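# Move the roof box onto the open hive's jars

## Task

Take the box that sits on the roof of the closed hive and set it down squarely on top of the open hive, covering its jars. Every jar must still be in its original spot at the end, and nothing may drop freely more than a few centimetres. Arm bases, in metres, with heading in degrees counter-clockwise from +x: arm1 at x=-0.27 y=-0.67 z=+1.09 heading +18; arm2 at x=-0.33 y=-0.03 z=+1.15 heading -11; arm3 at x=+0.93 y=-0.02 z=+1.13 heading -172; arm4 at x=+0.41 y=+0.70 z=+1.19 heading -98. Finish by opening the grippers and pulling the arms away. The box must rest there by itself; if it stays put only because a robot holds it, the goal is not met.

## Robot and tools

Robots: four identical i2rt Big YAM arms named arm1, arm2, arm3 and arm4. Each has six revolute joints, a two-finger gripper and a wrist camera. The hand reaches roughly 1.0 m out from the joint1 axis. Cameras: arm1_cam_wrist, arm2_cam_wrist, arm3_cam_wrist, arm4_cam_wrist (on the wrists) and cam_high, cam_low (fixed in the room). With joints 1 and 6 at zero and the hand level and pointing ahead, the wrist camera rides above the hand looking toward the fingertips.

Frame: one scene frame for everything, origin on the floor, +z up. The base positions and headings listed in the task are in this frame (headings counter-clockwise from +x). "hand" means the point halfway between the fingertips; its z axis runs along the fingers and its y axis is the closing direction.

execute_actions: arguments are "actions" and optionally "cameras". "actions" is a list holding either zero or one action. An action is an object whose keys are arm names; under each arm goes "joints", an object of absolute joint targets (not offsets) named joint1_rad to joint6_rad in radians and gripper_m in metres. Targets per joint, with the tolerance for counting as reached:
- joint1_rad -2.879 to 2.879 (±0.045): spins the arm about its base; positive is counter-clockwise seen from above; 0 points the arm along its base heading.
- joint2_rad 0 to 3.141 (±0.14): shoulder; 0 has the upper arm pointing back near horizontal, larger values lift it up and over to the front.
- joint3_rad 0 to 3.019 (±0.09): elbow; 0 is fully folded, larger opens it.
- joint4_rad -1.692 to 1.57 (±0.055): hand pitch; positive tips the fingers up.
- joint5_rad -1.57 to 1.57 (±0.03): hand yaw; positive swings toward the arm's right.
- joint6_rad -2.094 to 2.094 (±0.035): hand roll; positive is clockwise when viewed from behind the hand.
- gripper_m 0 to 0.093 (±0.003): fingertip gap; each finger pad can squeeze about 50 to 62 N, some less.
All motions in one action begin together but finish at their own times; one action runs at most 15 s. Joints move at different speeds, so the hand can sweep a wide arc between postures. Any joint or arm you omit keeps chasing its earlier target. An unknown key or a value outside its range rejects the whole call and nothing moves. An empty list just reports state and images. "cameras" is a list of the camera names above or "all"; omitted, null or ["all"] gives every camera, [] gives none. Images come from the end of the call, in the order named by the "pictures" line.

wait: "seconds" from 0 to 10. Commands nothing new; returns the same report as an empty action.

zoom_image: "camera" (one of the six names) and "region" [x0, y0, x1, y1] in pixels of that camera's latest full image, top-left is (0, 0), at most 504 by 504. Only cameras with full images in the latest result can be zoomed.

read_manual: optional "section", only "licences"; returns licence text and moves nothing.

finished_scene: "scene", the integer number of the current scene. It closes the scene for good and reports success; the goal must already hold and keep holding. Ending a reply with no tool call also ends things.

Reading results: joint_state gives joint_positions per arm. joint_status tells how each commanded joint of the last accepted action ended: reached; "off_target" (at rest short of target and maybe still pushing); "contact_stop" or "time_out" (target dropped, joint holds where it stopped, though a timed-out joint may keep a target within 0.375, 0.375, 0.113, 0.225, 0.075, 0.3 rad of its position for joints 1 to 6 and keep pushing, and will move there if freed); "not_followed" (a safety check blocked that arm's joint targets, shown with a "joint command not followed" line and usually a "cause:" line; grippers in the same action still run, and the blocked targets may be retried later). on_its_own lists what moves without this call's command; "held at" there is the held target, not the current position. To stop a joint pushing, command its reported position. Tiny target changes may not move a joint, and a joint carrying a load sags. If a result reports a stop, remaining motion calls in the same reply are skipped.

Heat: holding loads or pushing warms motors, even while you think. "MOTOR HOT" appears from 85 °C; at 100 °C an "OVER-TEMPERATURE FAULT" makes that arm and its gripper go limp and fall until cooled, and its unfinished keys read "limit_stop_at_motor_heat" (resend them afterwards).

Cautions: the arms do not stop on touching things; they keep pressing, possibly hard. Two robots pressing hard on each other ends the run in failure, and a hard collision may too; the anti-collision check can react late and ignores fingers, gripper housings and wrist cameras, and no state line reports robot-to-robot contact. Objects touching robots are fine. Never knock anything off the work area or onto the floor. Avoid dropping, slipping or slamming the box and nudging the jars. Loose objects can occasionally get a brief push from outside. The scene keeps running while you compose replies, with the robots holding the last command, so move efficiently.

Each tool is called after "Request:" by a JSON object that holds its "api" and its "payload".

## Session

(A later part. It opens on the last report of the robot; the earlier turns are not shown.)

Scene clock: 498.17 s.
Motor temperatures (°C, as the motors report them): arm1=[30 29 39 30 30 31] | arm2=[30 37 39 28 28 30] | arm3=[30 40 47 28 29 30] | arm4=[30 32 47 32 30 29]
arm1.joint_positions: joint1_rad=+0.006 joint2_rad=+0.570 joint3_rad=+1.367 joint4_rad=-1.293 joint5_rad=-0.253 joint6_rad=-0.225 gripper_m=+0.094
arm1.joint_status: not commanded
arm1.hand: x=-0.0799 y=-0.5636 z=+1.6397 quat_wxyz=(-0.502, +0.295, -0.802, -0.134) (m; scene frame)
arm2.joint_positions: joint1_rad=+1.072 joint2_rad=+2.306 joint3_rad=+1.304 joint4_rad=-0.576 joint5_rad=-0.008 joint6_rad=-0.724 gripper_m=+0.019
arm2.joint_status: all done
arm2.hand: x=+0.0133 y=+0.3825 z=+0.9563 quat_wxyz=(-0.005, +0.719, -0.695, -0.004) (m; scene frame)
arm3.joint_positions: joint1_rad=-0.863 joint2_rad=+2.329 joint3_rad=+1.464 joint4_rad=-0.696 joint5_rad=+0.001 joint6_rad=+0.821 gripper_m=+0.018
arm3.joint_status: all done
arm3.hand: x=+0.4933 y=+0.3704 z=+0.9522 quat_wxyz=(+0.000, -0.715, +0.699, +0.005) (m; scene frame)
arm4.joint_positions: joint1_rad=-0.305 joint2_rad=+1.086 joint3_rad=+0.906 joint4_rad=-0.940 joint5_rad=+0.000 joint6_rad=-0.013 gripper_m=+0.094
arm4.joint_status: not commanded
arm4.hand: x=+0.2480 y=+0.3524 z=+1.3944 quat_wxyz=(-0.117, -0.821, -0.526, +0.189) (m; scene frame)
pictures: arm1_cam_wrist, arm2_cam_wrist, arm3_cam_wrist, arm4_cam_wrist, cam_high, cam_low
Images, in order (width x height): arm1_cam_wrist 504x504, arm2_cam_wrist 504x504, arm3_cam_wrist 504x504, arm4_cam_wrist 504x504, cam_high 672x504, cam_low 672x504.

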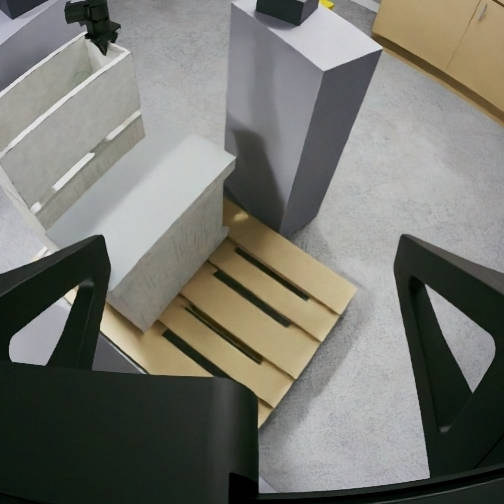

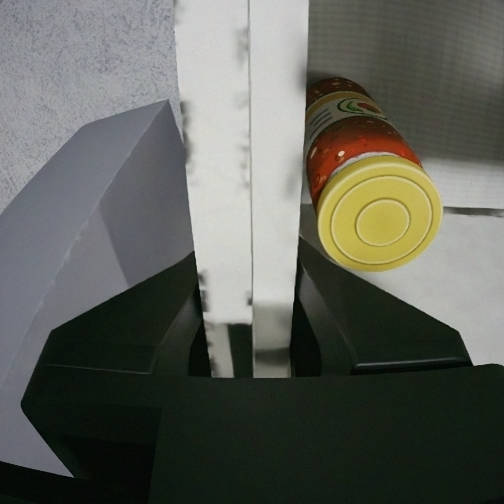

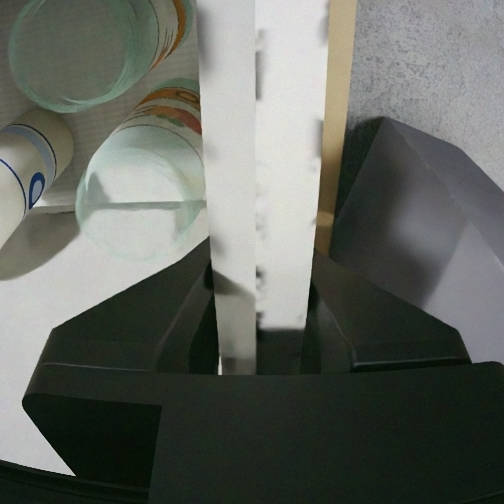

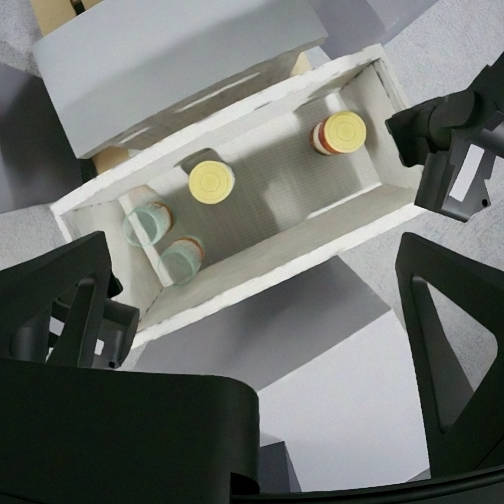

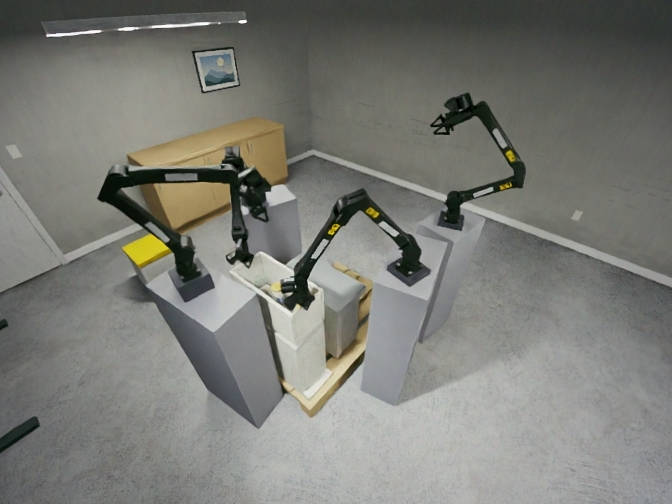

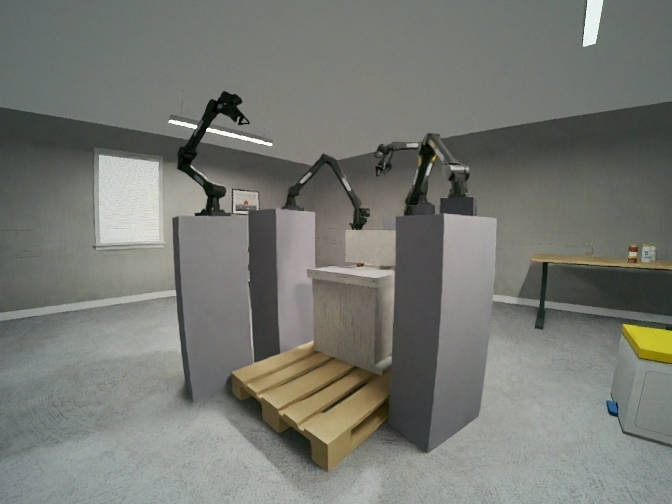

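Request:
{"api": "execute_actions", "payload": {"actions": [{"arm2":{"joints":{"joint2_rad":2.275,"joint3_rad":1.405,"joint4_rad":-0.54}},"arm3":{"joints":{"joint1_rad":-0.885,"joint2_rad":2.30,"joint3_rad":1.55,"joint4_rad":-0.657}}}], "cameras": ["arm4_cam_wrist","arm1_cam_wrist","cam_high"]}}

Request:
{"api": "zoom_image", "payload": {"camera": "arm4_cam_wrist", "region": [40, 20, 440, 360]}}

Request:
{"api": "zoom_image", "payload": {"camera": "cam_high", "region": [240, 280, 360, 400]}}

Request:
{"api": "zoom_image", "payload": {"camera": "arm1_cam_wrist", "region": [0, 20, 220, 240]}}

Scene clock: 514.20 s.
Motor temperatures (°C, as the motors report them): arm1=[30 29 40 30 30 31] | arm2=[30 37 39 28 28 30] | arm3=[30 40 47 28 29 30] | arm4=[30 32 47 32 30 29]
arm1.joint_positions: joint1_rad=+0.006 joint2_rad=+0.570 joint3_rad=+1.367 joint4_rad=-1.293 joint5_rad=-0.253 joint6_rad=-0.225 gripper_m=+0.094
arm1.joint_status: not commanded
arm1.hand: x=-0.0799 y=-0.5636 z=+1.6397 quat_wxyz=(-0.502, +0.295, -0.802, -0.134) (m; scene frame)
arm2.joint_positions: joint1_rad=+1.070 joint2_rad=+2.371 joint3_rad=+1.344 joint4_rad=-0.537 joint5_rad=-0.006 joint6_rad=-0.722 gripper_m=+0.019
arm2.joint_status: all done
arm2.hand: x=+0.0211 y=+0.3896 z=+0.9314 quat_wxyz=(-0.012, +0.718, -0.696, -0.003) (m; scene frame)
arm3.joint_positions: joint1_rad=-0.875 joint2_rad=+2.369 joint3_rad=+1.464 joint4_rad=-0.659 joint5_rad=+0.003 joint6_rad=+0.821 gripper_m=+0.018
arm3.joint_status: all done
arm3.hand: x=+0.5012 y=+0.3736 z=+0.9299 quat_wxyz=(+0.001, -0.711, +0.703, +0.004) (m; scene frame)
arm4.joint_positions: joint1_rad=-0.305 joint2_rad=+1.086 joint3_rad=+0.906 joint4_rad=-0.940 joint5_rad=+0.000 joint6_rad=-0.013 gripper_m=+0.094
arm4.joint_status: not commanded
arm4.hand: x=+0.2480 y=+0.3524 z=+1.3944 quat_wxyz=(-0.117, -0.821, -0.526, +0.189) (m; scene frame)
pictures: arm1_cam_wrist, arm4_cam_wrist, cam_high
Images, in order (width x height): arm1_cam_wrist 504x504, arm4_cam_wrist 504x504, cam_high 672x504.

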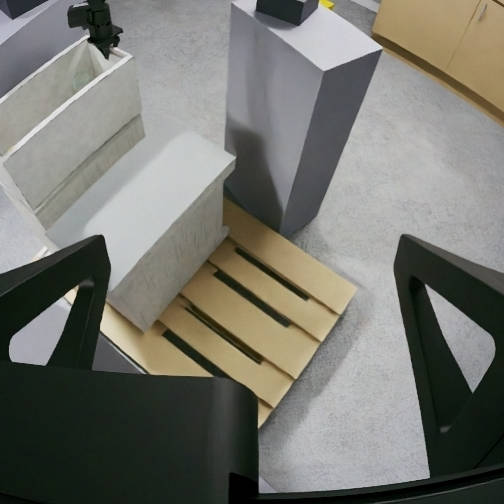

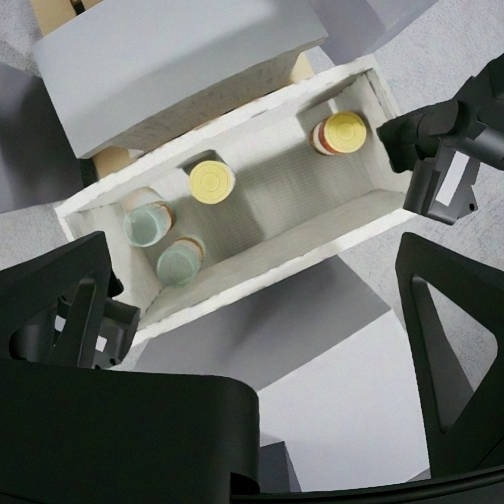

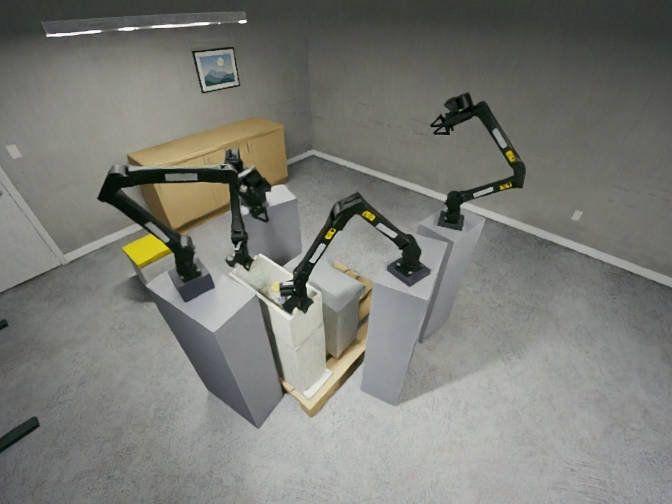

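Region (40, 20, 440, 360) of arm4_cam_wrist's 504x504 image, scaled by 1.260, with more detail than that image has; it fills the top 428 rows of this view, and the rest is white.

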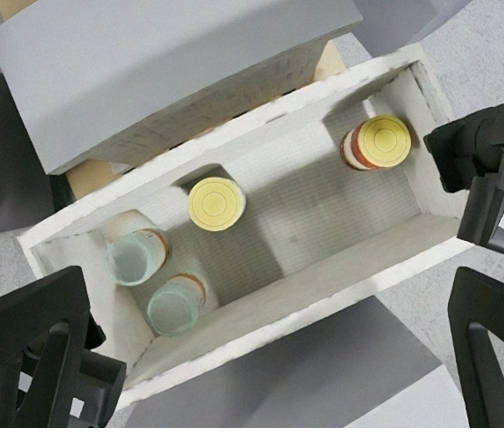

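Region (240, 280, 360, 400) of cam_high's 672x504 image, scaled by 4.200, with more detail than that image has.

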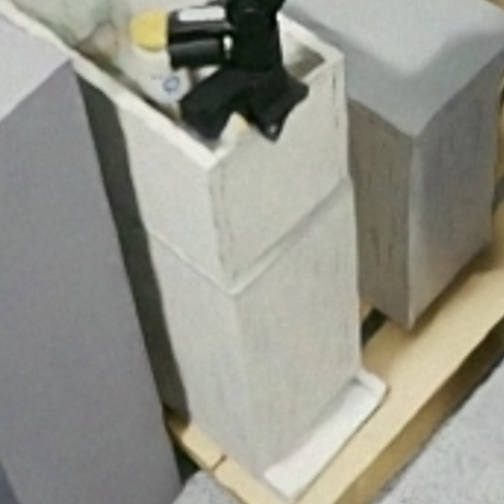

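Region (0, 20, 220, 240) of arm1_cam_wrist's 504x504 image, scaled by 2.291, with more detail than that image has.

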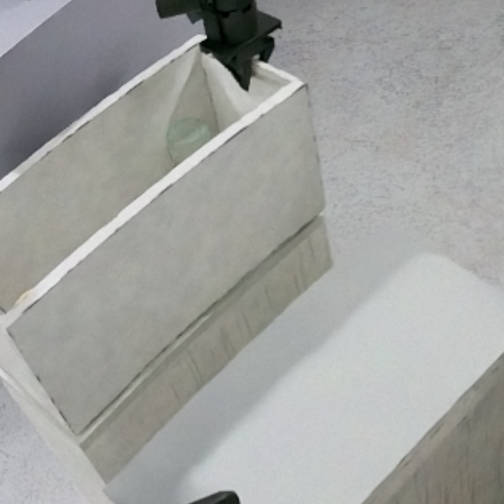

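Request:
{"api": "execute_actions", "payload": {"actions": [{"arm2":{"joints":{"joint2_rad":2.30,"joint4_rad":-0.535}},"arm3":{"joints":{"joint1_rad":-0.872,"joint2_rad":2.325,"joint3_rad":1.55,"joint4_rad":-0.615}}}], "cameras": ["arm4_cam_wrist","arm1_cam_wrist","cam_high"]}}

Request:
{"api": "zoom_image", "payload": {"camera": "arm4_cam_wrist", "region": [40, 20, 440, 360]}}

Request:
{"api": "zoom_image", "payload": {"camera": "cam_high", "region": [240, 280, 360, 400]}}

Request:
{"api": "zoom_image", "payload": {"camera": "arm1_cam_wrist", "region": [0, 20, 220, 240]}}

Scene clock: 527.83 s.
Motor temperatures (°C, as the motors report them): arm1=[30 29 40 30 30 31] | arm2=[30 37 39 28 28 30] | arm3=[30 40 48 28 29 30] | arm4=[30 32 47 32 30 29]
arm1.joint_positions: joint1_rad=+0.006 joint2_rad=+0.570 joint3_rad=+1.367 joint4_rad=-1.293 joint5_rad=-0.253 joint6_rad=-0.225 gripper_m=+0.094
arm1.joint_status: not commanded
arm1.hand: x=-0.0799 y=-0.5636 z=+1.6397 quat_wxyz=(-0.502, +0.295, -0.802, -0.134) (m; scene frame)
arm2.joint_positions: joint1_rad=+1.070 joint2_rad=+2.387 joint3_rad=+1.344 joint4_rad=-0.535 joint5_rad=-0.007 joint6_rad=-0.722 gripper_m=+0.019
arm2.joint_status: all done
arm2.hand: x=+0.0177 y=+0.3859 z=+0.9233 quat_wxyz=(-0.005, +0.718, -0.696, -0.004) (m; scene frame)
arm3.joint_positions: joint1_rad=-0.867 joint2_rad=+2.391 joint3_rad=+1.464 joint4_rad=-0.627 joint5_rad=+0.001 joint6_rad=+0.823 gripper_m=+0.018
arm3.joint_status: all done
arm3.hand: x=+0.4974 y=+0.3702 z=+0.9179 quat_wxyz=(+0.000, -0.713, +0.701, +0.009) (m; scene frame)
arm4.joint_positions: joint1_rad=-0.305 joint2_rad=+1.086 joint3_rad=+0.906 joint4_rad=-0.940 joint5_rad=+0.000 joint6_rad=-0.013 gripper_m=+0.094
arm4.joint_status: not commanded
arm4.hand: x=+0.2480 y=+0.3524 z=+1.3944 quat_wxyz=(-0.117, -0.821, -0.526, +0.189) (m; scene frame)
pictures: arm1_cam_wrist, arm4_cam_wrist, cam_high
Images, in order (width x height): arm1_cam_wrist 504x504, arm4_cam_wrist 504x504, cam_high 672x504.

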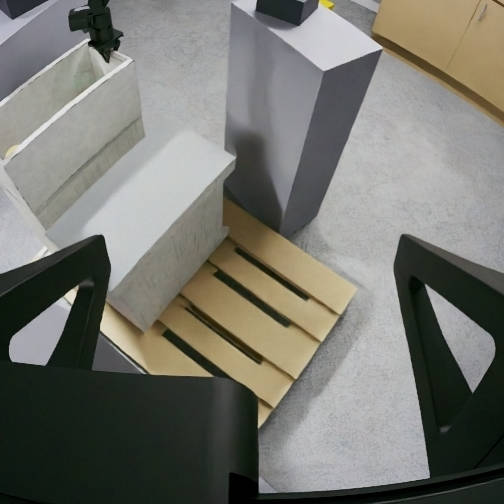

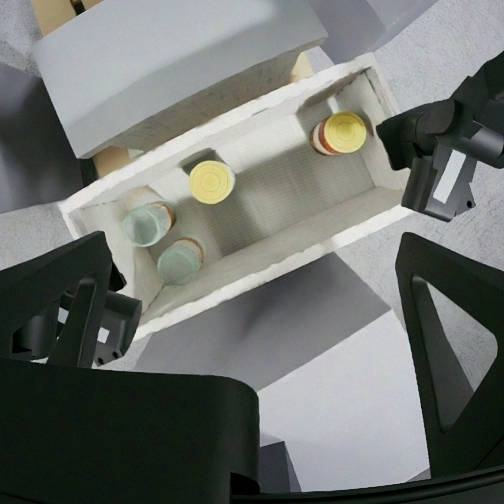

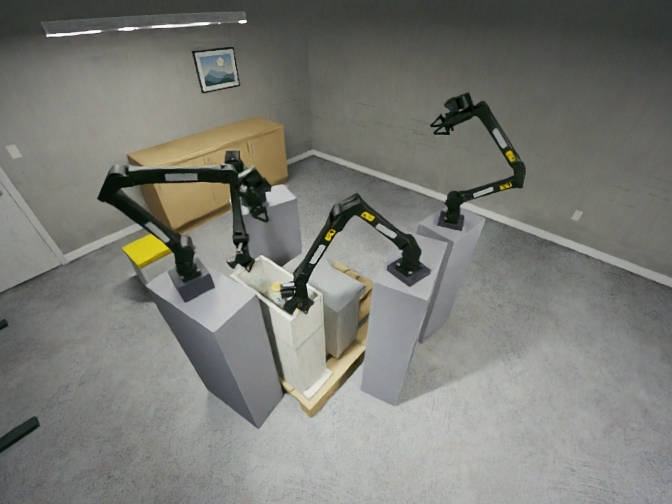

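Region (40, 20, 440, 360) of arm4_cam_wrist's 504x504 image, scaled by 1.260, with more detail than that image has; it fills the top 428 rows of this view, and the rest is white.

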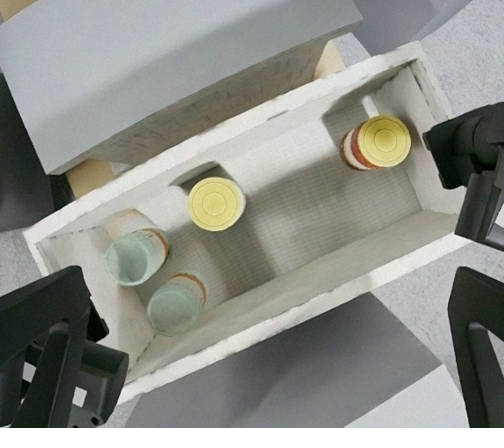

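Region (240, 280, 360, 400) of cam_high's 672x504 image, scaled by 4.200, with more detail than that image has.

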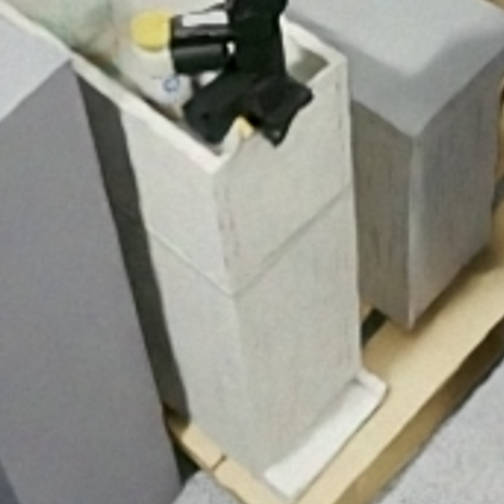

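Region (0, 20, 220, 240) of arm1_cam_wrist's 504x504 image, scaled by 2.291, with more detail than that image has.

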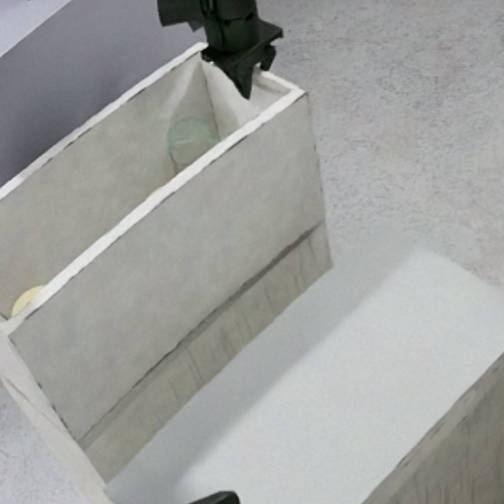

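Request:
{"api": "execute_actions", "payload": {"actions": [{"arm3":{"joints":{"joint1_rad":-0.885,"joint3_rad":1.575}}}], "cameras": ["arm1_cam_wrist","cam_high"]}}

Request:
{"api": "zoom_image", "payload": {"camera": "cam_high", "region": [240, 280, 360, 400]}}

Request:
{"api": "zoom_image", "payload": {"camera": "arm1_cam_wrist", "region": [0, 20, 220, 240]}}

Scene clock: 538.33 s.
Motor temperatures (°C, as the motors report them): arm1=[30 29 40 30 30 31] | arm2=[30 37 39 28 28 30] | arm3=[30 40 49 28 29 30] | arm4=[30 32 47 32 30 29]
arm1.joint_positions: joint1_rad=+0.006 joint2_rad=+0.570 joint3_rad=+1.367 joint4_rad=-1.293 joint5_rad=-0.253 joint6_rad=-0.225 gripper_m=+0.094
arm1.joint_status: not commanded
arm1.hand: x=-0.0799 y=-0.5636 z=+1.6397 quat_wxyz=(-0.502, +0.295, -0.802, -0.134) (m; scene frame)
arm2.joint_positions: joint1_rad=+1.070 joint2_rad=+2.387 joint3_rad=+1.344 joint4_rad=-0.534 joint5_rad=-0.008 joint6_rad=-0.722 gripper_m=+0.019
arm2.joint_status: not commanded
arm2.hand: x=+0.0177 y=+0.3861 z=+0.9233 quat_wxyz=(-0.005, +0.718, -0.696, -0.004) (m; scene frame)
arm3.joint_positions: joint1_rad=-0.871 joint2_rad=+2.392 joint3_rad=+1.468 joint4_rad=-0.627 joint5_rad=+0.001 joint6_rad=+0.822 gripper_m=+0.018
arm3.joint_status: joint3_rad time_out (moved +0.004 of +0.111); the others done
arm3.on_its_own: joint3_rad reads +1.468 and still pushes toward +1.575 since a time_out
arm3.hand: x=+0.4972 y=+0.3731 z=+0.9185 quat_wxyz=(+0.000, -0.713, +0.702, +0.010) (m; scene frame)
arm4.joint_positions: joint1_rad=-0.305 joint2_rad=+1.086 joint3_rad=+0.906 joint4_rad=-0.940 joint5_rad=+0.000 joint6_rad=-0.013 gripper_m=+0.094
arm4.joint_status: not commanded
arm4.hand: x=+0.2480 y=+0.3524 z=+1.3944 quat_wxyz=(-0.117, -0.821, -0.526, +0.189) (m; scene frame)
pictures: arm1_cam_wrist, cam_high
Images, in order (width x height): arm1_cam_wrist 504x504, cam_high 672x504.

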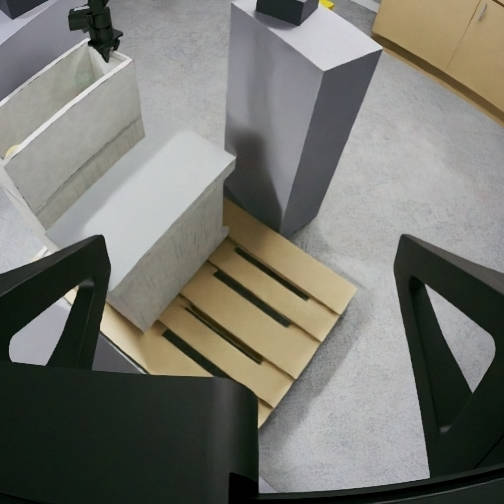

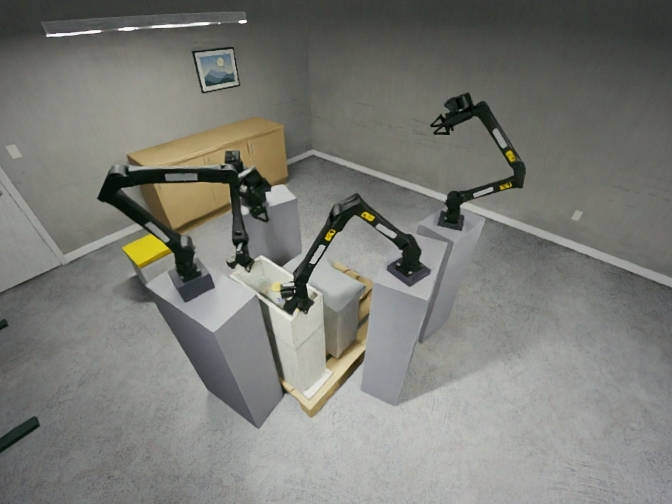

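Region (240, 280, 360, 400) of cam_high's 672x504 image, scaled by 4.200, with more detail than that image has.

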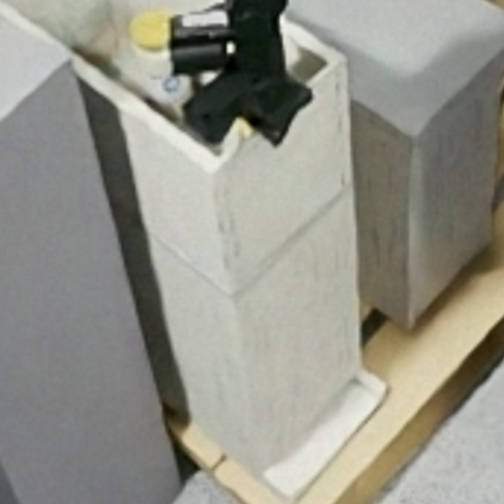

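Region (0, 20, 220, 240) of arm1_cam_wrist's 504x504 image, scaled by 2.291, with more detail than that image has.

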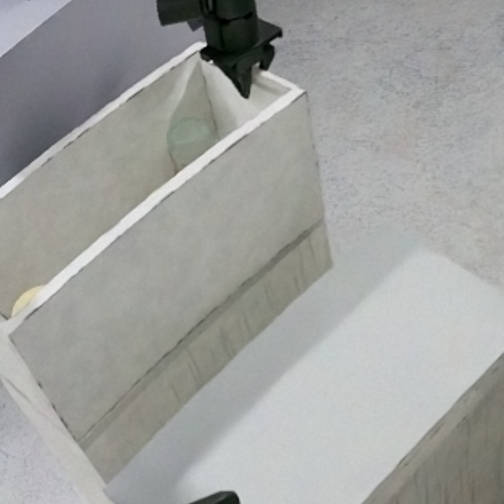

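Request:
{"api": "execute_actions", "payload": {"actions": [{"arm2":{"joints":{"joint1_rad":1.07,"joint2_rad":2.375,"joint3_rad":1.36,"joint4_rad":-0.534}},"arm3":{"joints":{"joint1_rad":-0.872,"joint2_rad":2.385,"joint3_rad":1.485,"joint4_rad":-0.625}}}], "cameras": []}}

Request:
{"api": "execute_actions", "payload": {"actions": [{"arm2":{"joints":{"gripper_m":0.045}},"arm3":{"joints":{"gripper_m":0.045}}}], "cameras": ["arm2_cam_wrist","arm3_cam_wrist"]}}

Request:
{"api": "execute_actions", "payload": {"actions": [{"arm2":{"joints":{"joint2_rad":2.25,"joint3_rad":1.33,"joint4_rad":-0.64}},"arm3":{"joints":{"joint2_rad":2.27,"joint3_rad":1.47,"joint4_rad":-0.76}}}], "cameras": ["arm2_cam_wrist","arm3_cam_wrist","arm1_cam_wrist"]}}

Scene clock: 559.60 s.
Motor temperatures (°C, as the motors report them): arm1=[30 29 40 30 30 31] | arm2=[30 38 39 28 28 30] | arm3=[30 41 51 28 29 30] | arm4=[30 32 48 32 30 29]
arm1.joint_positions: joint1_rad=+0.006 joint2_rad=+0.570 joint3_rad=+1.367 joint4_rad=-1.293 joint5_rad=-0.253 joint6_rad=-0.225 gripper_m=+0.094
arm1.joint_status: not commanded
arm1.hand: x=-0.0799 y=-0.5636 z=+1.6397 quat_wxyz=(-0.502, +0.295, -0.802, -0.134) (m; scene frame)
arm2.joint_positions: joint1_rad=+1.070 joint2_rad=+2.403 joint3_rad=+1.344 joint4_rad=-0.525 joint5_rad=-0.003 joint6_rad=-0.723 gripper_m=+0.019
arm2.joint_status: all done
arm2.hand: x=+0.0161 y=+0.3828 z=+0.9148 quat_wxyz=(-0.002, +0.718, -0.696, -0.001) (m; scene frame)
arm3.joint_positions: joint1_rad=-0.868 joint2_rad=+2.399 joint3_rad=+1.468 joint4_rad=-0.627 joint5_rad=+0.002 joint6_rad=+0.822 gripper_m=+0.018
arm3.joint_status: all done
arm3.hand: x=+0.4980 y=+0.3704 z=+0.9146 quat_wxyz=(+0.000, -0.713, +0.701, +0.007) (m; scene frame)
arm4.joint_positions: joint1_rad=-0.305 joint2_rad=+1.086 joint3_rad=+0.906 joint4_rad=-0.940 joint5_rad=+0.000 joint6_rad=-0.013 gripper_m=+0.094
arm4.joint_status: not commanded
arm4.hand: x=+0.2480 y=+0.3524 z=+1.3944 quat_wxyz=(-0.117, -0.821, -0.526, +0.189) (m; scene frame)
pictures: none
No camera images: the call's "cameras" was empty. Leave "cameras" out to get every camera's image.

Scene clock: 560.30 s.
Motor temperatures (°C, as the motors report them): arm1=[30 29 40 30 30 31] | arm2=[30 38 39 28 28 30] | arm3=[30 41 51 28 29 30] | arm4=[30 32 48 32 30 29]
arm1.joint_positions: joint1_rad=+0.006 joint2_rad=+0.570 joint3_rad=+1.367 joint4_rad=-1.293 joint5_rad=-0.253 joint6_rad=-0.225 gripper_m=+0.094
arm1.joint_status: not commanded
arm1.hand: x=-0.0799 y=-0.5636 z=+1.6397 quat_wxyz=(-0.502, +0.295, -0.802, -0.134) (m; scene frame)
arm2.joint_positions: joint1_rad=+1.070 joint2_rad=+2.390 joint3_rad=+1.344 joint4_rad=-0.526 joint5_rad=-0.003 joint6_rad=-0.723 gripper_m=+0.045
arm2.joint_status: all done
arm2.hand: x=+0.0189 y=+0.3862 z=+0.9215 quat_wxyz=(-0.008, +0.718, -0.696, -0.002) (m; scene frame)
arm3.joint_positions: joint1_rad=-0.868 joint2_rad=+2.394 joint3_rad=+1.469 joint4_rad=-0.626 joint5_rad=+0.001 joint6_rad=+0.822 gripper_m=+0.045
arm3.joint_status: all done
arm3.hand: x=+0.4965 y=+0.3719 z=+0.9174 quat_wxyz=(+0.000, -0.713, +0.701, +0.010) (m; scene frame)
arm4.joint_positions: joint1_rad=-0.305 joint2_rad=+1.086 joint3_rad=+0.906 joint4_rad=-0.940 joint5_rad=+0.000 joint6_rad=-0.013 gripper_m=+0.094
arm4.joint_status: not commanded
arm4.hand: x=+0.2480 y=+0.3524 z=+1.3944 quat_wxyz=(-0.117, -0.821, -0.526, +0.189) (m; scene frame)
pictures: arm2_cam_wrist, arm3_cam_wrist
Images, in order (width x height): arm2_cam_wrist 504x504, arm3_cam_wrist 504x504.

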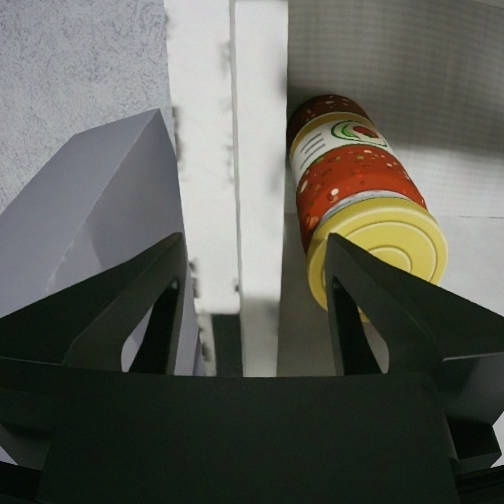

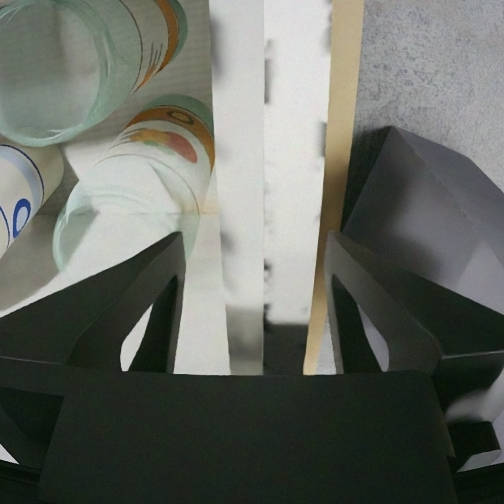

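Scene clock: 561.47 s.
Motor temperatures (°C, as the motors report them): arm1=[30 29 40 30 30 31] | arm2=[30 37 39 28 28 30] | arm3=[30 40 50 28 29 30] | arm4=[30 32 48 32 30 29]
arm1.joint_positions: joint1_rad=+0.006 joint2_rad=+0.570 joint3_rad=+1.367 joint4_rad=-1.293 joint5_rad=-0.253 joint6_rad=-0.225 gripper_m=+0.094
arm1.joint_status: not commanded
arm1.hand: x=-0.0799 y=-0.5636 z=+1.6397 quat_wxyz=(-0.502, +0.295, -0.802, -0.134) (m; scene frame)
arm2.joint_positions: joint1_rad=+1.070 joint2_rad=+2.239 joint3_rad=+1.321 joint4_rad=-0.632 joint5_rad=-0.003 joint6_rad=-0.723 gripper_m=+0.045
arm2.joint_status: all done
arm2.hand: x=+0.0248 y=+0.3935 z=+0.9949 quat_wxyz=(-0.018, +0.718, -0.696, -0.003) (m; scene frame)
arm3.joint_positions: joint1_rad=-0.868 joint2_rad=+2.252 joint3_rad=+1.469 joint4_rad=-0.752 joint5_rad=+0.001 joint6_rad=+0.822 gripper_m=+0.045
arm3.joint_status: all done
arm3.hand: x=+0.4874 y=+0.3801 z=+0.9970 quat_wxyz=(+0.000, -0.713, +0.701, +0.018) (m; scene frame)
arm4.joint_positions: joint1_rad=-0.305 joint2_rad=+1.086 joint3_rad=+0.906 joint4_rad=-0.940 joint5_rad=+0.000 joint6_rad=-0.013 gripper_m=+0.094
arm4.joint_status: not commanded
arm4.hand: x=+0.2480 y=+0.3524 z=+1.3944 quat_wxyz=(-0.117, -0.821, -0.526, +0.189) (m; scene frame)
pictures: arm1_cam_wrist, arm2_cam_wrist, arm3_cam_wrist
Images, in order (width x height): arm1_cam_wrist 504x504, arm2_cam_wrist 504x504, arm3_cam_wrist 504x504.

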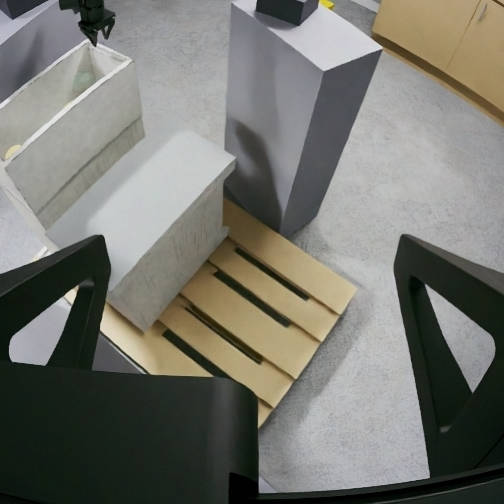

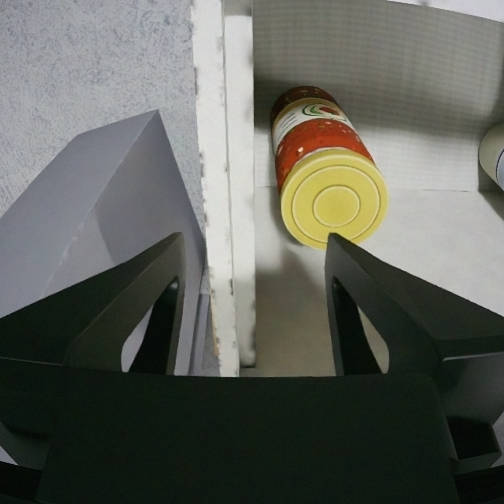

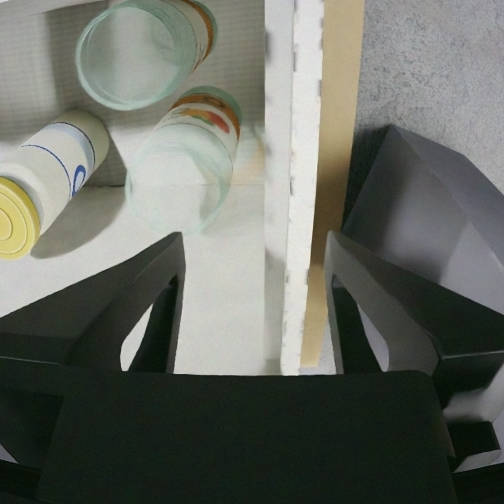

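Request:
{"api": "execute_actions", "payload": {"actions": [{"arm2":{"joints":{"joint2_rad":1.4,"joint3_rad":0.9,"joint4_rad":-1.05}},"arm3":{"joints":{"joint2_rad":1.4,"joint3_rad":0.9,"joint4_rad":-1.05}}}], "cameras": ["arm4_cam_wrist","arm1_cam_wrist","cam_high"]}}

Request:
{"api": "zoom_image", "payload": {"camera": "cam_high", "region": [220, 240, 360, 400]}}

Request:
{"api": "zoom_image", "payload": {"camera": "arm1_cam_wrist", "region": [0, 20, 220, 240]}}

Request:
{"api": "zoom_image", "payload": {"camera": "arm4_cam_wrist", "region": [40, 20, 440, 360]}}

Scene clock: 577.13 s.
Motor temperatures (°C, as the motors report them): arm1=[30 29 40 30 30 31] | arm2=[30 36 38 28 28 30] | arm3=[30 39 46 28 29 30] | arm4=[30 32 48 32 30 29]
arm1.joint_positions: joint1_rad=+0.006 joint2_rad=+0.570 joint3_rad=+1.367 joint4_rad=-1.293 joint5_rad=-0.253 joint6_rad=-0.225 gripper_m=+0.094
arm1.joint_status: not commanded
arm1.hand: x=-0.0799 y=-0.5636 z=+1.6397 quat_wxyz=(-0.502, +0.295, -0.802, -0.134) (m; scene frame)
arm2.joint_positions: joint1_rad=+1.070 joint2_rad=+1.396 joint3_rad=+0.900 joint4_rad=-1.042 joint5_rad=-0.003 joint6_rad=-0.723 gripper_m=+0.045
arm2.joint_status: all done
arm2.hand: x=-0.0928 y=+0.2517 z=+1.2434 quat_wxyz=(-0.025, +0.718, -0.695, -0.003) (m; scene frame)
arm3.joint_positions: joint1_rad=-0.868 joint2_rad=+1.399 joint3_rad=+0.912 joint4_rad=-1.044 joint5_rad=+0.001 joint6_rad=+0.822 gripper_m=+0.045
arm3.joint_status: all done
arm3.hand: x=+0.6521 y=+0.2325 z=+1.2212 quat_wxyz=(+0.000, -0.713, +0.701, +0.020) (m; scene frame)
arm4.joint_positions: joint1_rad=-0.305 joint2_rad=+1.086 joint3_rad=+0.906 joint4_rad=-0.940 joint5_rad=+0.000 joint6_rad=-0.013 gripper_m=+0.094
arm4.joint_status: not commanded
arm4.hand: x=+0.2480 y=+0.3524 z=+1.3944 quat_wxyz=(-0.117, -0.821, -0.526, +0.189) (m; scene frame)
pictures: arm1_cam_wrist, arm4_cam_wrist, cam_high
Images, in order (width x height): arm1_cam_wrist 504x504, arm4_cam_wrist 504x504, cam_high 672x504.

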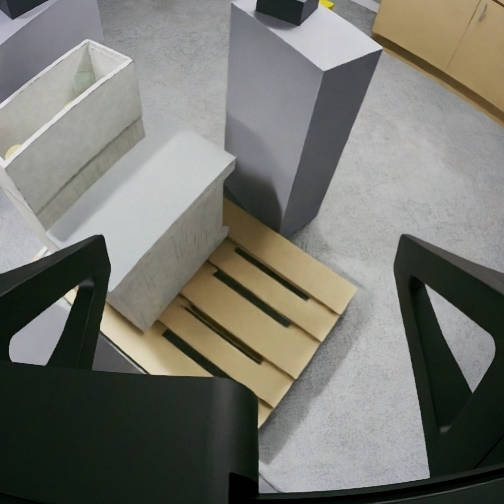

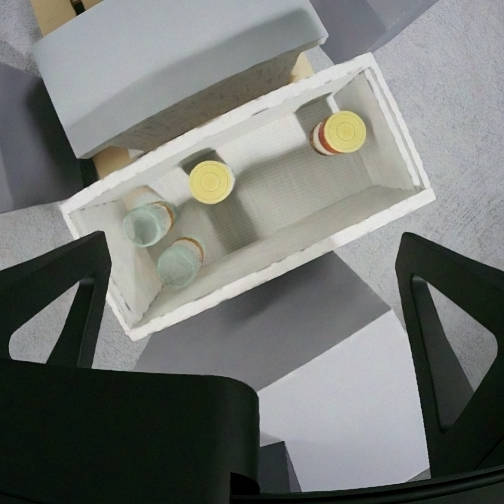

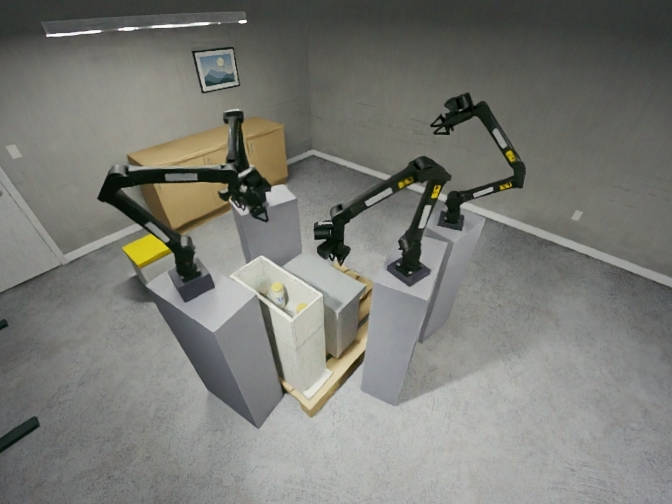

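Region (220, 240, 360, 400) of cam_high's 672x504 image, scaled by 3.150, with more detail than that image has; it fills the left 441 columns of this view, and the rest is white.

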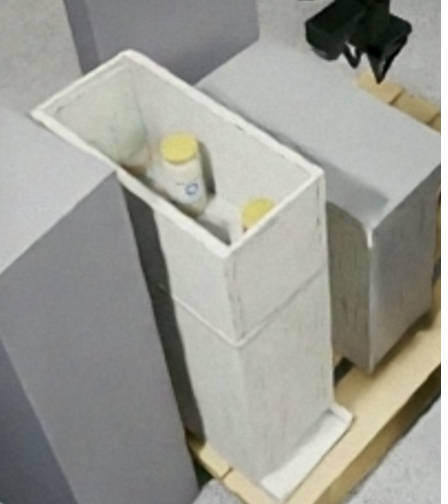

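Region (0, 20, 220, 240) of arm1_cam_wrist's 504x504 image, scaled by 2.291, with more detail than that image has.

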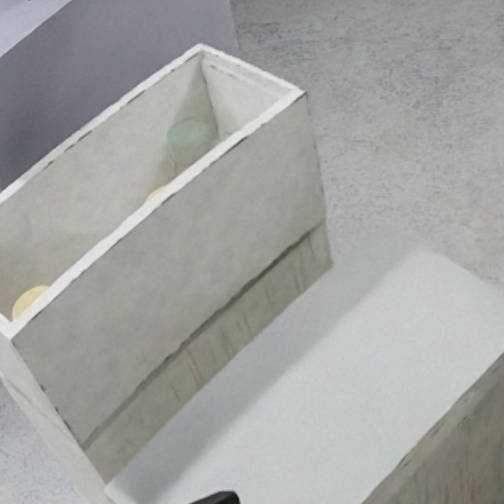

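Region (40, 20, 440, 360) of arm4_cam_wrist's 504x504 image, scaled by 1.260, with more detail than that image has; it fills the top 428 rows of this view, and the rest is white.

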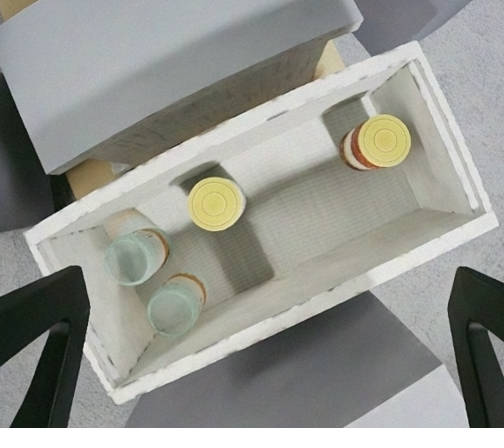

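Request:
{"api": "execute_actions", "payload": {"actions": [{"arm3":{"joints":{"joint2_rad":2.2,"joint3_rad":1.47,"joint4_rad":-0.83,"gripper_m":0.06}}}], "cameras": ["arm3_cam_wrist"]}}

Scene clock: 595.83 s.
Motor temperatures (°C, as the motors report them): arm1=[30 29 40 30 30 31] | arm2=[30 35 38 28 28 30] | arm3=[30 37 46 28 29 30] | arm4=[30 32 48 32 30 29]
arm1.joint_positions: joint1_rad=+0.006 joint2_rad=+0.570 joint3_rad=+1.367 joint4_rad=-1.293 joint5_rad=-0.253 joint6_rad=-0.225 gripper_m=+0.094
arm1.joint_status: not commanded
arm1.hand: x=-0.0799 y=-0.5636 z=+1.6397 quat_wxyz=(-0.502, +0.295, -0.802, -0.134) (m; scene frame)
arm2.joint_positions: joint1_rad=+1.070 joint2_rad=+1.396 joint3_rad=+0.900 joint4_rad=-1.042 joint5_rad=-0.003 joint6_rad=-0.723 gripper_m=+0.045
arm2.joint_status: not commanded
arm2.hand: x=-0.0928 y=+0.2517 z=+1.2434 quat_wxyz=(-0.025, +0.718, -0.695, -0.003) (m; scene frame)
arm3.joint_positions: joint1_rad=-0.868 joint2_rad=+2.201 joint3_rad=+1.434 joint4_rad=-0.828 joint5_rad=+0.001 joint6_rad=+0.822 gripper_m=+0.060
arm3.joint_status: all done
arm3.hand: x=+0.5053 y=+0.3642 z=+1.0154 quat_wxyz=(+0.001, -0.713, +0.701, -0.013) (m; scene frame)
arm4.joint_positions: joint1_rad=-0.305 joint2_rad=+1.086 joint3_rad=+0.906 joint4_rad=-0.940 joint5_rad=+0.000 joint6_rad=-0.013 gripper_m=+0.094
arm4.joint_status: not commanded
arm4.hand: x=+0.2480 y=+0.3524 z=+1.3944 quat_wxyz=(-0.117, -0.821, -0.526, +0.189) (m; scene frame)
pictures: arm3_cam_wrist
Images, in order (width x height): arm3_cam_wrist 504x504.

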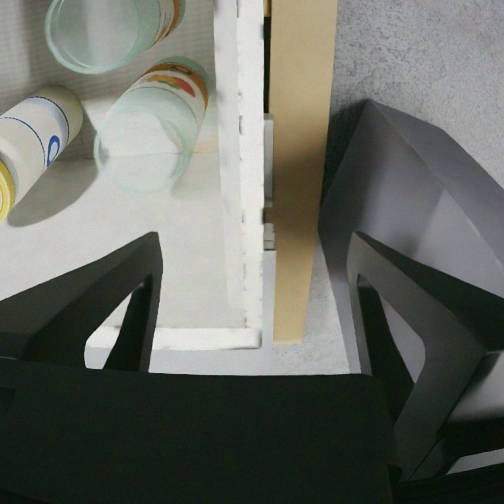

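Request:
{"api": "execute_actions", "payload": {"actions": [{"arm3":{"joints":{"joint2_rad":2.385,"joint3_rad":1.50,"joint4_rad":-0.635,"gripper_m":0.055}}}], "cameras": ["arm3_cam_wrist"]}}

Request:
{"api": "execute_actions", "payload": {"actions": [{"arm3":{"joints":{"gripper_m":0.0}}}], "cameras": ["arm4_cam_wrist","arm1_cam_wrist","cam_high"]}}

Scene clock: 610.47 s.
Motor temperatures (°C, as the motors report them): arm1=[30 29 40 30 30 31] | arm2=[30 35 38 28 28 30] | arm3=[30 38 46 28 29 30] | arm4=[30 32 49 32 30 29]
arm1.joint_positions: joint1_rad=+0.006 joint2_rad=+0.570 joint3_rad=+1.367 joint4_rad=-1.293 joint5_rad=-0.253 joint6_rad=-0.225 gripper_m=+0.094
arm1.joint_status: not commanded
arm1.hand: x=-0.0799 y=-0.5636 z=+1.6397 quat_wxyz=(-0.502, +0.295, -0.802, -0.134) (m; scene frame)
arm2.joint_positions: joint1_rad=+1.070 joint2_rad=+1.396 joint3_rad=+0.900 joint4_rad=-1.042 joint5_rad=-0.003 joint6_rad=-0.723 gripper_m=+0.045
arm2.joint_status: not commanded
arm2.hand: x=-0.0928 y=+0.2517 z=+1.2434 quat_wxyz=(-0.025, +0.718, -0.695, -0.003) (m; scene frame)
arm3.joint_positions: joint1_rad=-0.867 joint2_rad=+2.324 joint3_rad=+1.497 joint4_rad=-0.640 joint5_rad=+0.002 joint6_rad=+0.822 gripper_m=+0.055
arm3.joint_status: all done
arm3.hand: x=+0.4709 y=+0.3943 z=+0.9646 quat_wxyz=(-0.001, -0.713, +0.699, +0.052) (m; scene frame)
arm4.joint_positions: joint1_rad=-0.305 joint2_rad=+1.086 joint3_rad=+0.906 joint4_rad=-0.940 joint5_rad=+0.000 joint6_rad=-0.013 gripper_m=+0.094
arm4.joint_status: not commanded
arm4.hand: x=+0.2480 y=+0.3524 z=+1.3944 quat_wxyz=(-0.117, -0.821, -0.526, +0.189) (m; scene frame)
pictures: arm3_cam_wrist
Images, in order (width x height): arm3_cam_wrist 504x504.

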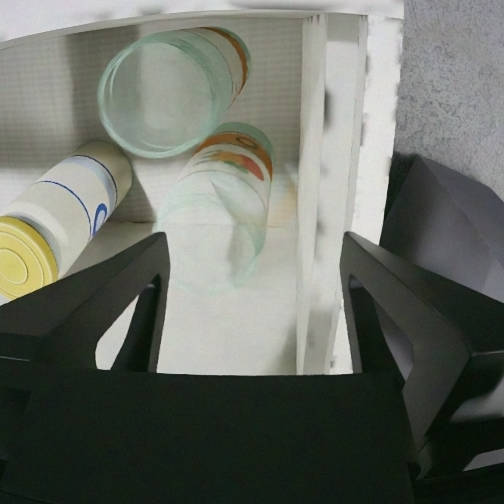

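Scene clock: 611.13 s.
Motor temperatures (°C, as the motors report them): arm1=[30 29 40 30 30 31] | arm2=[30 35 38 28 28 30] | arm3=[30 38 46 28 29 30] | arm4=[30 32 49 32 30 29]
arm1.joint_positions: joint1_rad=+0.006 joint2_rad=+0.570 joint3_rad=+1.367 joint4_rad=-1.293 joint5_rad=-0.253 joint6_rad=-0.225 gripper_m=+0.094
arm1.joint_status: not commanded
arm1.hand: x=-0.0799 y=-0.5636 z=+1.6397 quat_wxyz=(-0.502, +0.295, -0.802, -0.134) (m; scene frame)
arm2.joint_positions: joint1_rad=+1.070 joint2_rad=+1.396 joint3_rad=+0.900 joint4_rad=-1.042 joint5_rad=-0.003 joint6_rad=-0.723 gripper_m=+0.045
arm2.joint_status: not commanded
arm2.hand: x=-0.0928 y=+0.2517 z=+1.2434 quat_wxyz=(-0.025, +0.718, -0.695, -0.003) (m; scene frame)
arm3.joint_positions: joint1_rad=-0.867 joint2_rad=+2.350 joint3_rad=+1.497 joint4_rad=-0.639 joint5_rad=+0.001 joint6_rad=+0.822 gripper_m=+0.001
arm3.joint_status: all done
arm3.hand: x=+0.4764 y=+0.3891 z=+0.9496 quat_wxyz=(-0.001, -0.713, +0.700, +0.039) (m; scene frame)
arm4.joint_positions: joint1_rad=-0.305 joint2_rad=+1.086 joint3_rad=+0.906 joint4_rad=-0.940 joint5_rad=+0.000 joint6_rad=-0.013 gripper_m=+0.094
arm4.joint_status: not commanded
arm4.hand: x=+0.2480 y=+0.3524 z=+1.3944 quat_wxyz=(-0.117, -0.821, -0.526, +0.189) (m; scene frame)
pictures: arm1_cam_wrist, arm4_cam_wrist, cam_high
Images, in order (width x height): arm1_cam_wrist 504x504, arm4_cam_wrist 504x504, cam_high 672x504.

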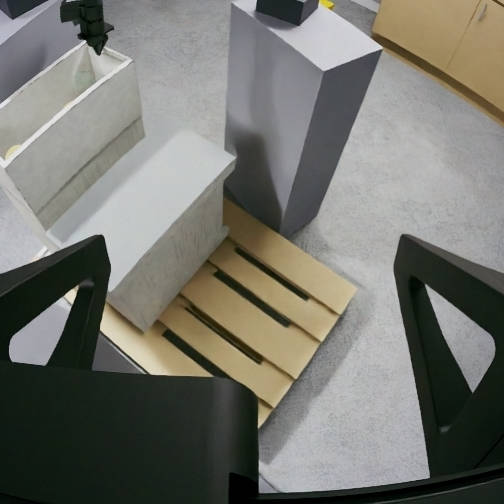

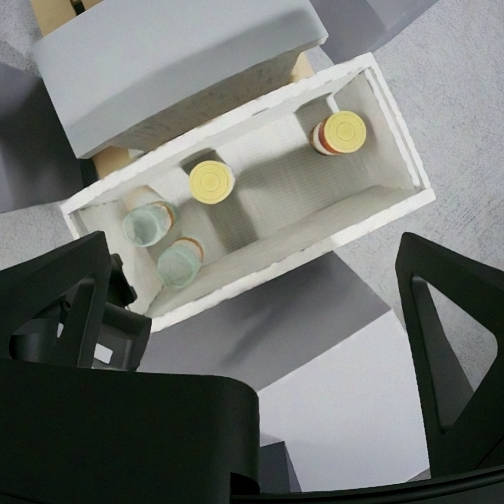

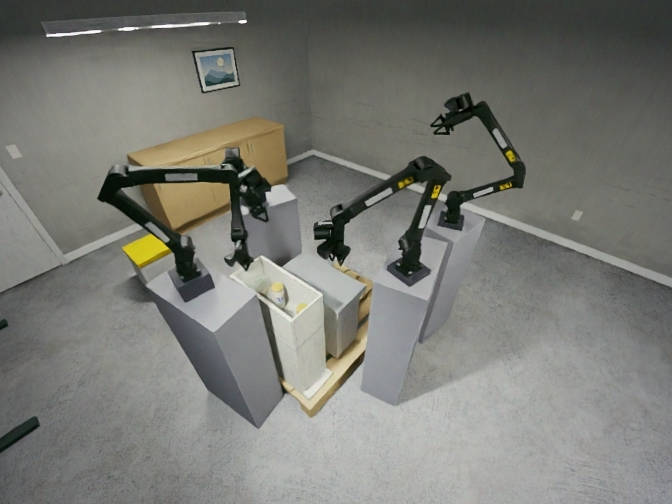

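Request:
{"api": "execute_actions", "payload": {"actions": [{"arm3":{"joints":{"joint2_rad":2.24}}}], "cameras": []}}

Request:
{"api": "execute_actions", "payload": {"actions": [{"arm3":{"joints":{"joint3_rad":1.455,"joint4_rad":-0.80,"gripper_m":0.06}}}], "cameras": ["arm3_cam_wrist"]}}

Scene clock: 617.87 s.
Motor temperatures (°C, as the motors report them): arm1=[30 29 40 30 30 31] | arm2=[30 35 38 28 28 30] | arm3=[30 38 45 28 29 30] | arm4=[30 32 49 32 30 29]
arm1.joint_positions: joint1_rad=+0.006 joint2_rad=+0.570 joint3_rad=+1.367 joint4_rad=-1.293 joint5_rad=-0.253 joint6_rad=-0.225 gripper_m=+0.094
arm1.joint_status: not commanded
arm1.hand: x=-0.0799 y=-0.5636 z=+1.6397 quat_wxyz=(-0.502, +0.295, -0.802, -0.134) (m; scene frame)
arm2.joint_positions: joint1_rad=+1.070 joint2_rad=+1.396 joint3_rad=+0.900 joint4_rad=-1.042 joint5_rad=-0.003 joint6_rad=-0.723 gripper_m=+0.045
arm2.joint_status: not commanded
arm2.hand: x=-0.0928 y=+0.2517 z=+1.2434 quat_wxyz=(-0.025, +0.718, -0.695, -0.003) (m; scene frame)
arm3.joint_positions: joint1_rad=-0.867 joint2_rad=+2.222 joint3_rad=+1.497 joint4_rad=-0.639 joint5_rad=+0.001 joint6_rad=+0.822 gripper_m=+0.001
arm3.joint_status: all done
arm3.hand: x=+0.4504 y=+0.4124 z=+1.0266 quat_wxyz=(-0.004, -0.710, +0.697, +0.103) (m; scene frame)
arm4.joint_positions: joint1_rad=-0.305 joint2_rad=+1.086 joint3_rad=+0.906 joint4_rad=-0.940 joint5_rad=+0.000 joint6_rad=-0.013 gripper_m=+0.094
arm4.joint_status: not commanded
arm4.hand: x=+0.2480 y=+0.3524 z=+1.3944 quat_wxyz=(-0.117, -0.821, -0.526, +0.189) (m; scene frame)
pictures: none
No camera images: the call's "cameras" was empty. Leave "cameras" out to get every camera's image.

Scene clock: 618.70 s.
Motor temperatures (°C, as the motors report them): arm1=[30 29 40 30 30 31] | arm2=[30 35 38 28 28 30] | arm3=[30 38 45 28 29 30] | arm4=[30 32 49 32 30 29]
arm1.joint_positions: joint1_rad=+0.006 joint2_rad=+0.570 joint3_rad=+1.367 joint4_rad=-1.293 joint5_rad=-0.253 joint6_rad=-0.225 gripper_m=+0.094
arm1.joint_status: not commanded
arm1.hand: x=-0.0799 y=-0.5636 z=+1.6397 quat_wxyz=(-0.502, +0.295, -0.802, -0.134) (m; scene frame)
arm2.joint_positions: joint1_rad=+1.070 joint2_rad=+1.396 joint3_rad=+0.900 joint4_rad=-1.042 joint5_rad=-0.003 joint6_rad=-0.723 gripper_m=+0.045
arm2.joint_status: not commanded
arm2.hand: x=-0.0928 y=+0.2517 z=+1.2434 quat_wxyz=(-0.025, +0.718, -0.695, -0.003) (m; scene frame)
arm3.joint_positions: joint1_rad=-0.867 joint2_rad=+2.222 joint3_rad=+1.461 joint4_rad=-0.791 joint5_rad=+0.001 joint6_rad=+0.822 gripper_m=+0.060
arm3.joint_status: all done
arm3.hand: x=+0.4916 y=+0.3756 z=+1.0113 quat_wxyz=(+0.000, -0.714, +0.700, +0.009) (m; scene frame)
arm4.joint_positions: joint1_rad=-0.305 joint2_rad=+1.086 joint3_rad=+0.906 joint4_rad=-0.940 joint5_rad=+0.000 joint6_rad=-0.013 gripper_m=+0.094
arm4.joint_status: not commanded
arm4.hand: x=+0.2480 y=+0.3524 z=+1.3944 quat_wxyz=(-0.117, -0.821, -0.526, +0.189) (m; scene frame)
pictures: arm3_cam_wrist
Images, in order (width x height): arm3_cam_wrist 504x504.

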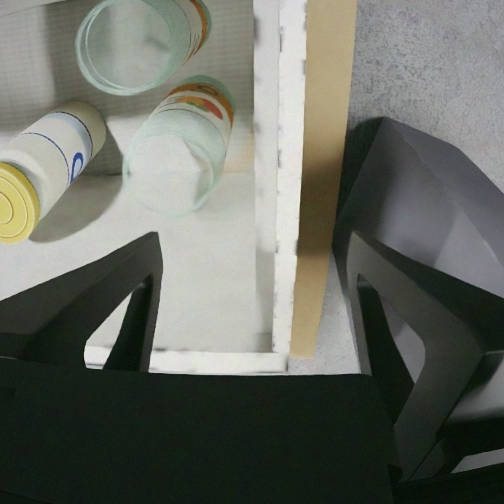

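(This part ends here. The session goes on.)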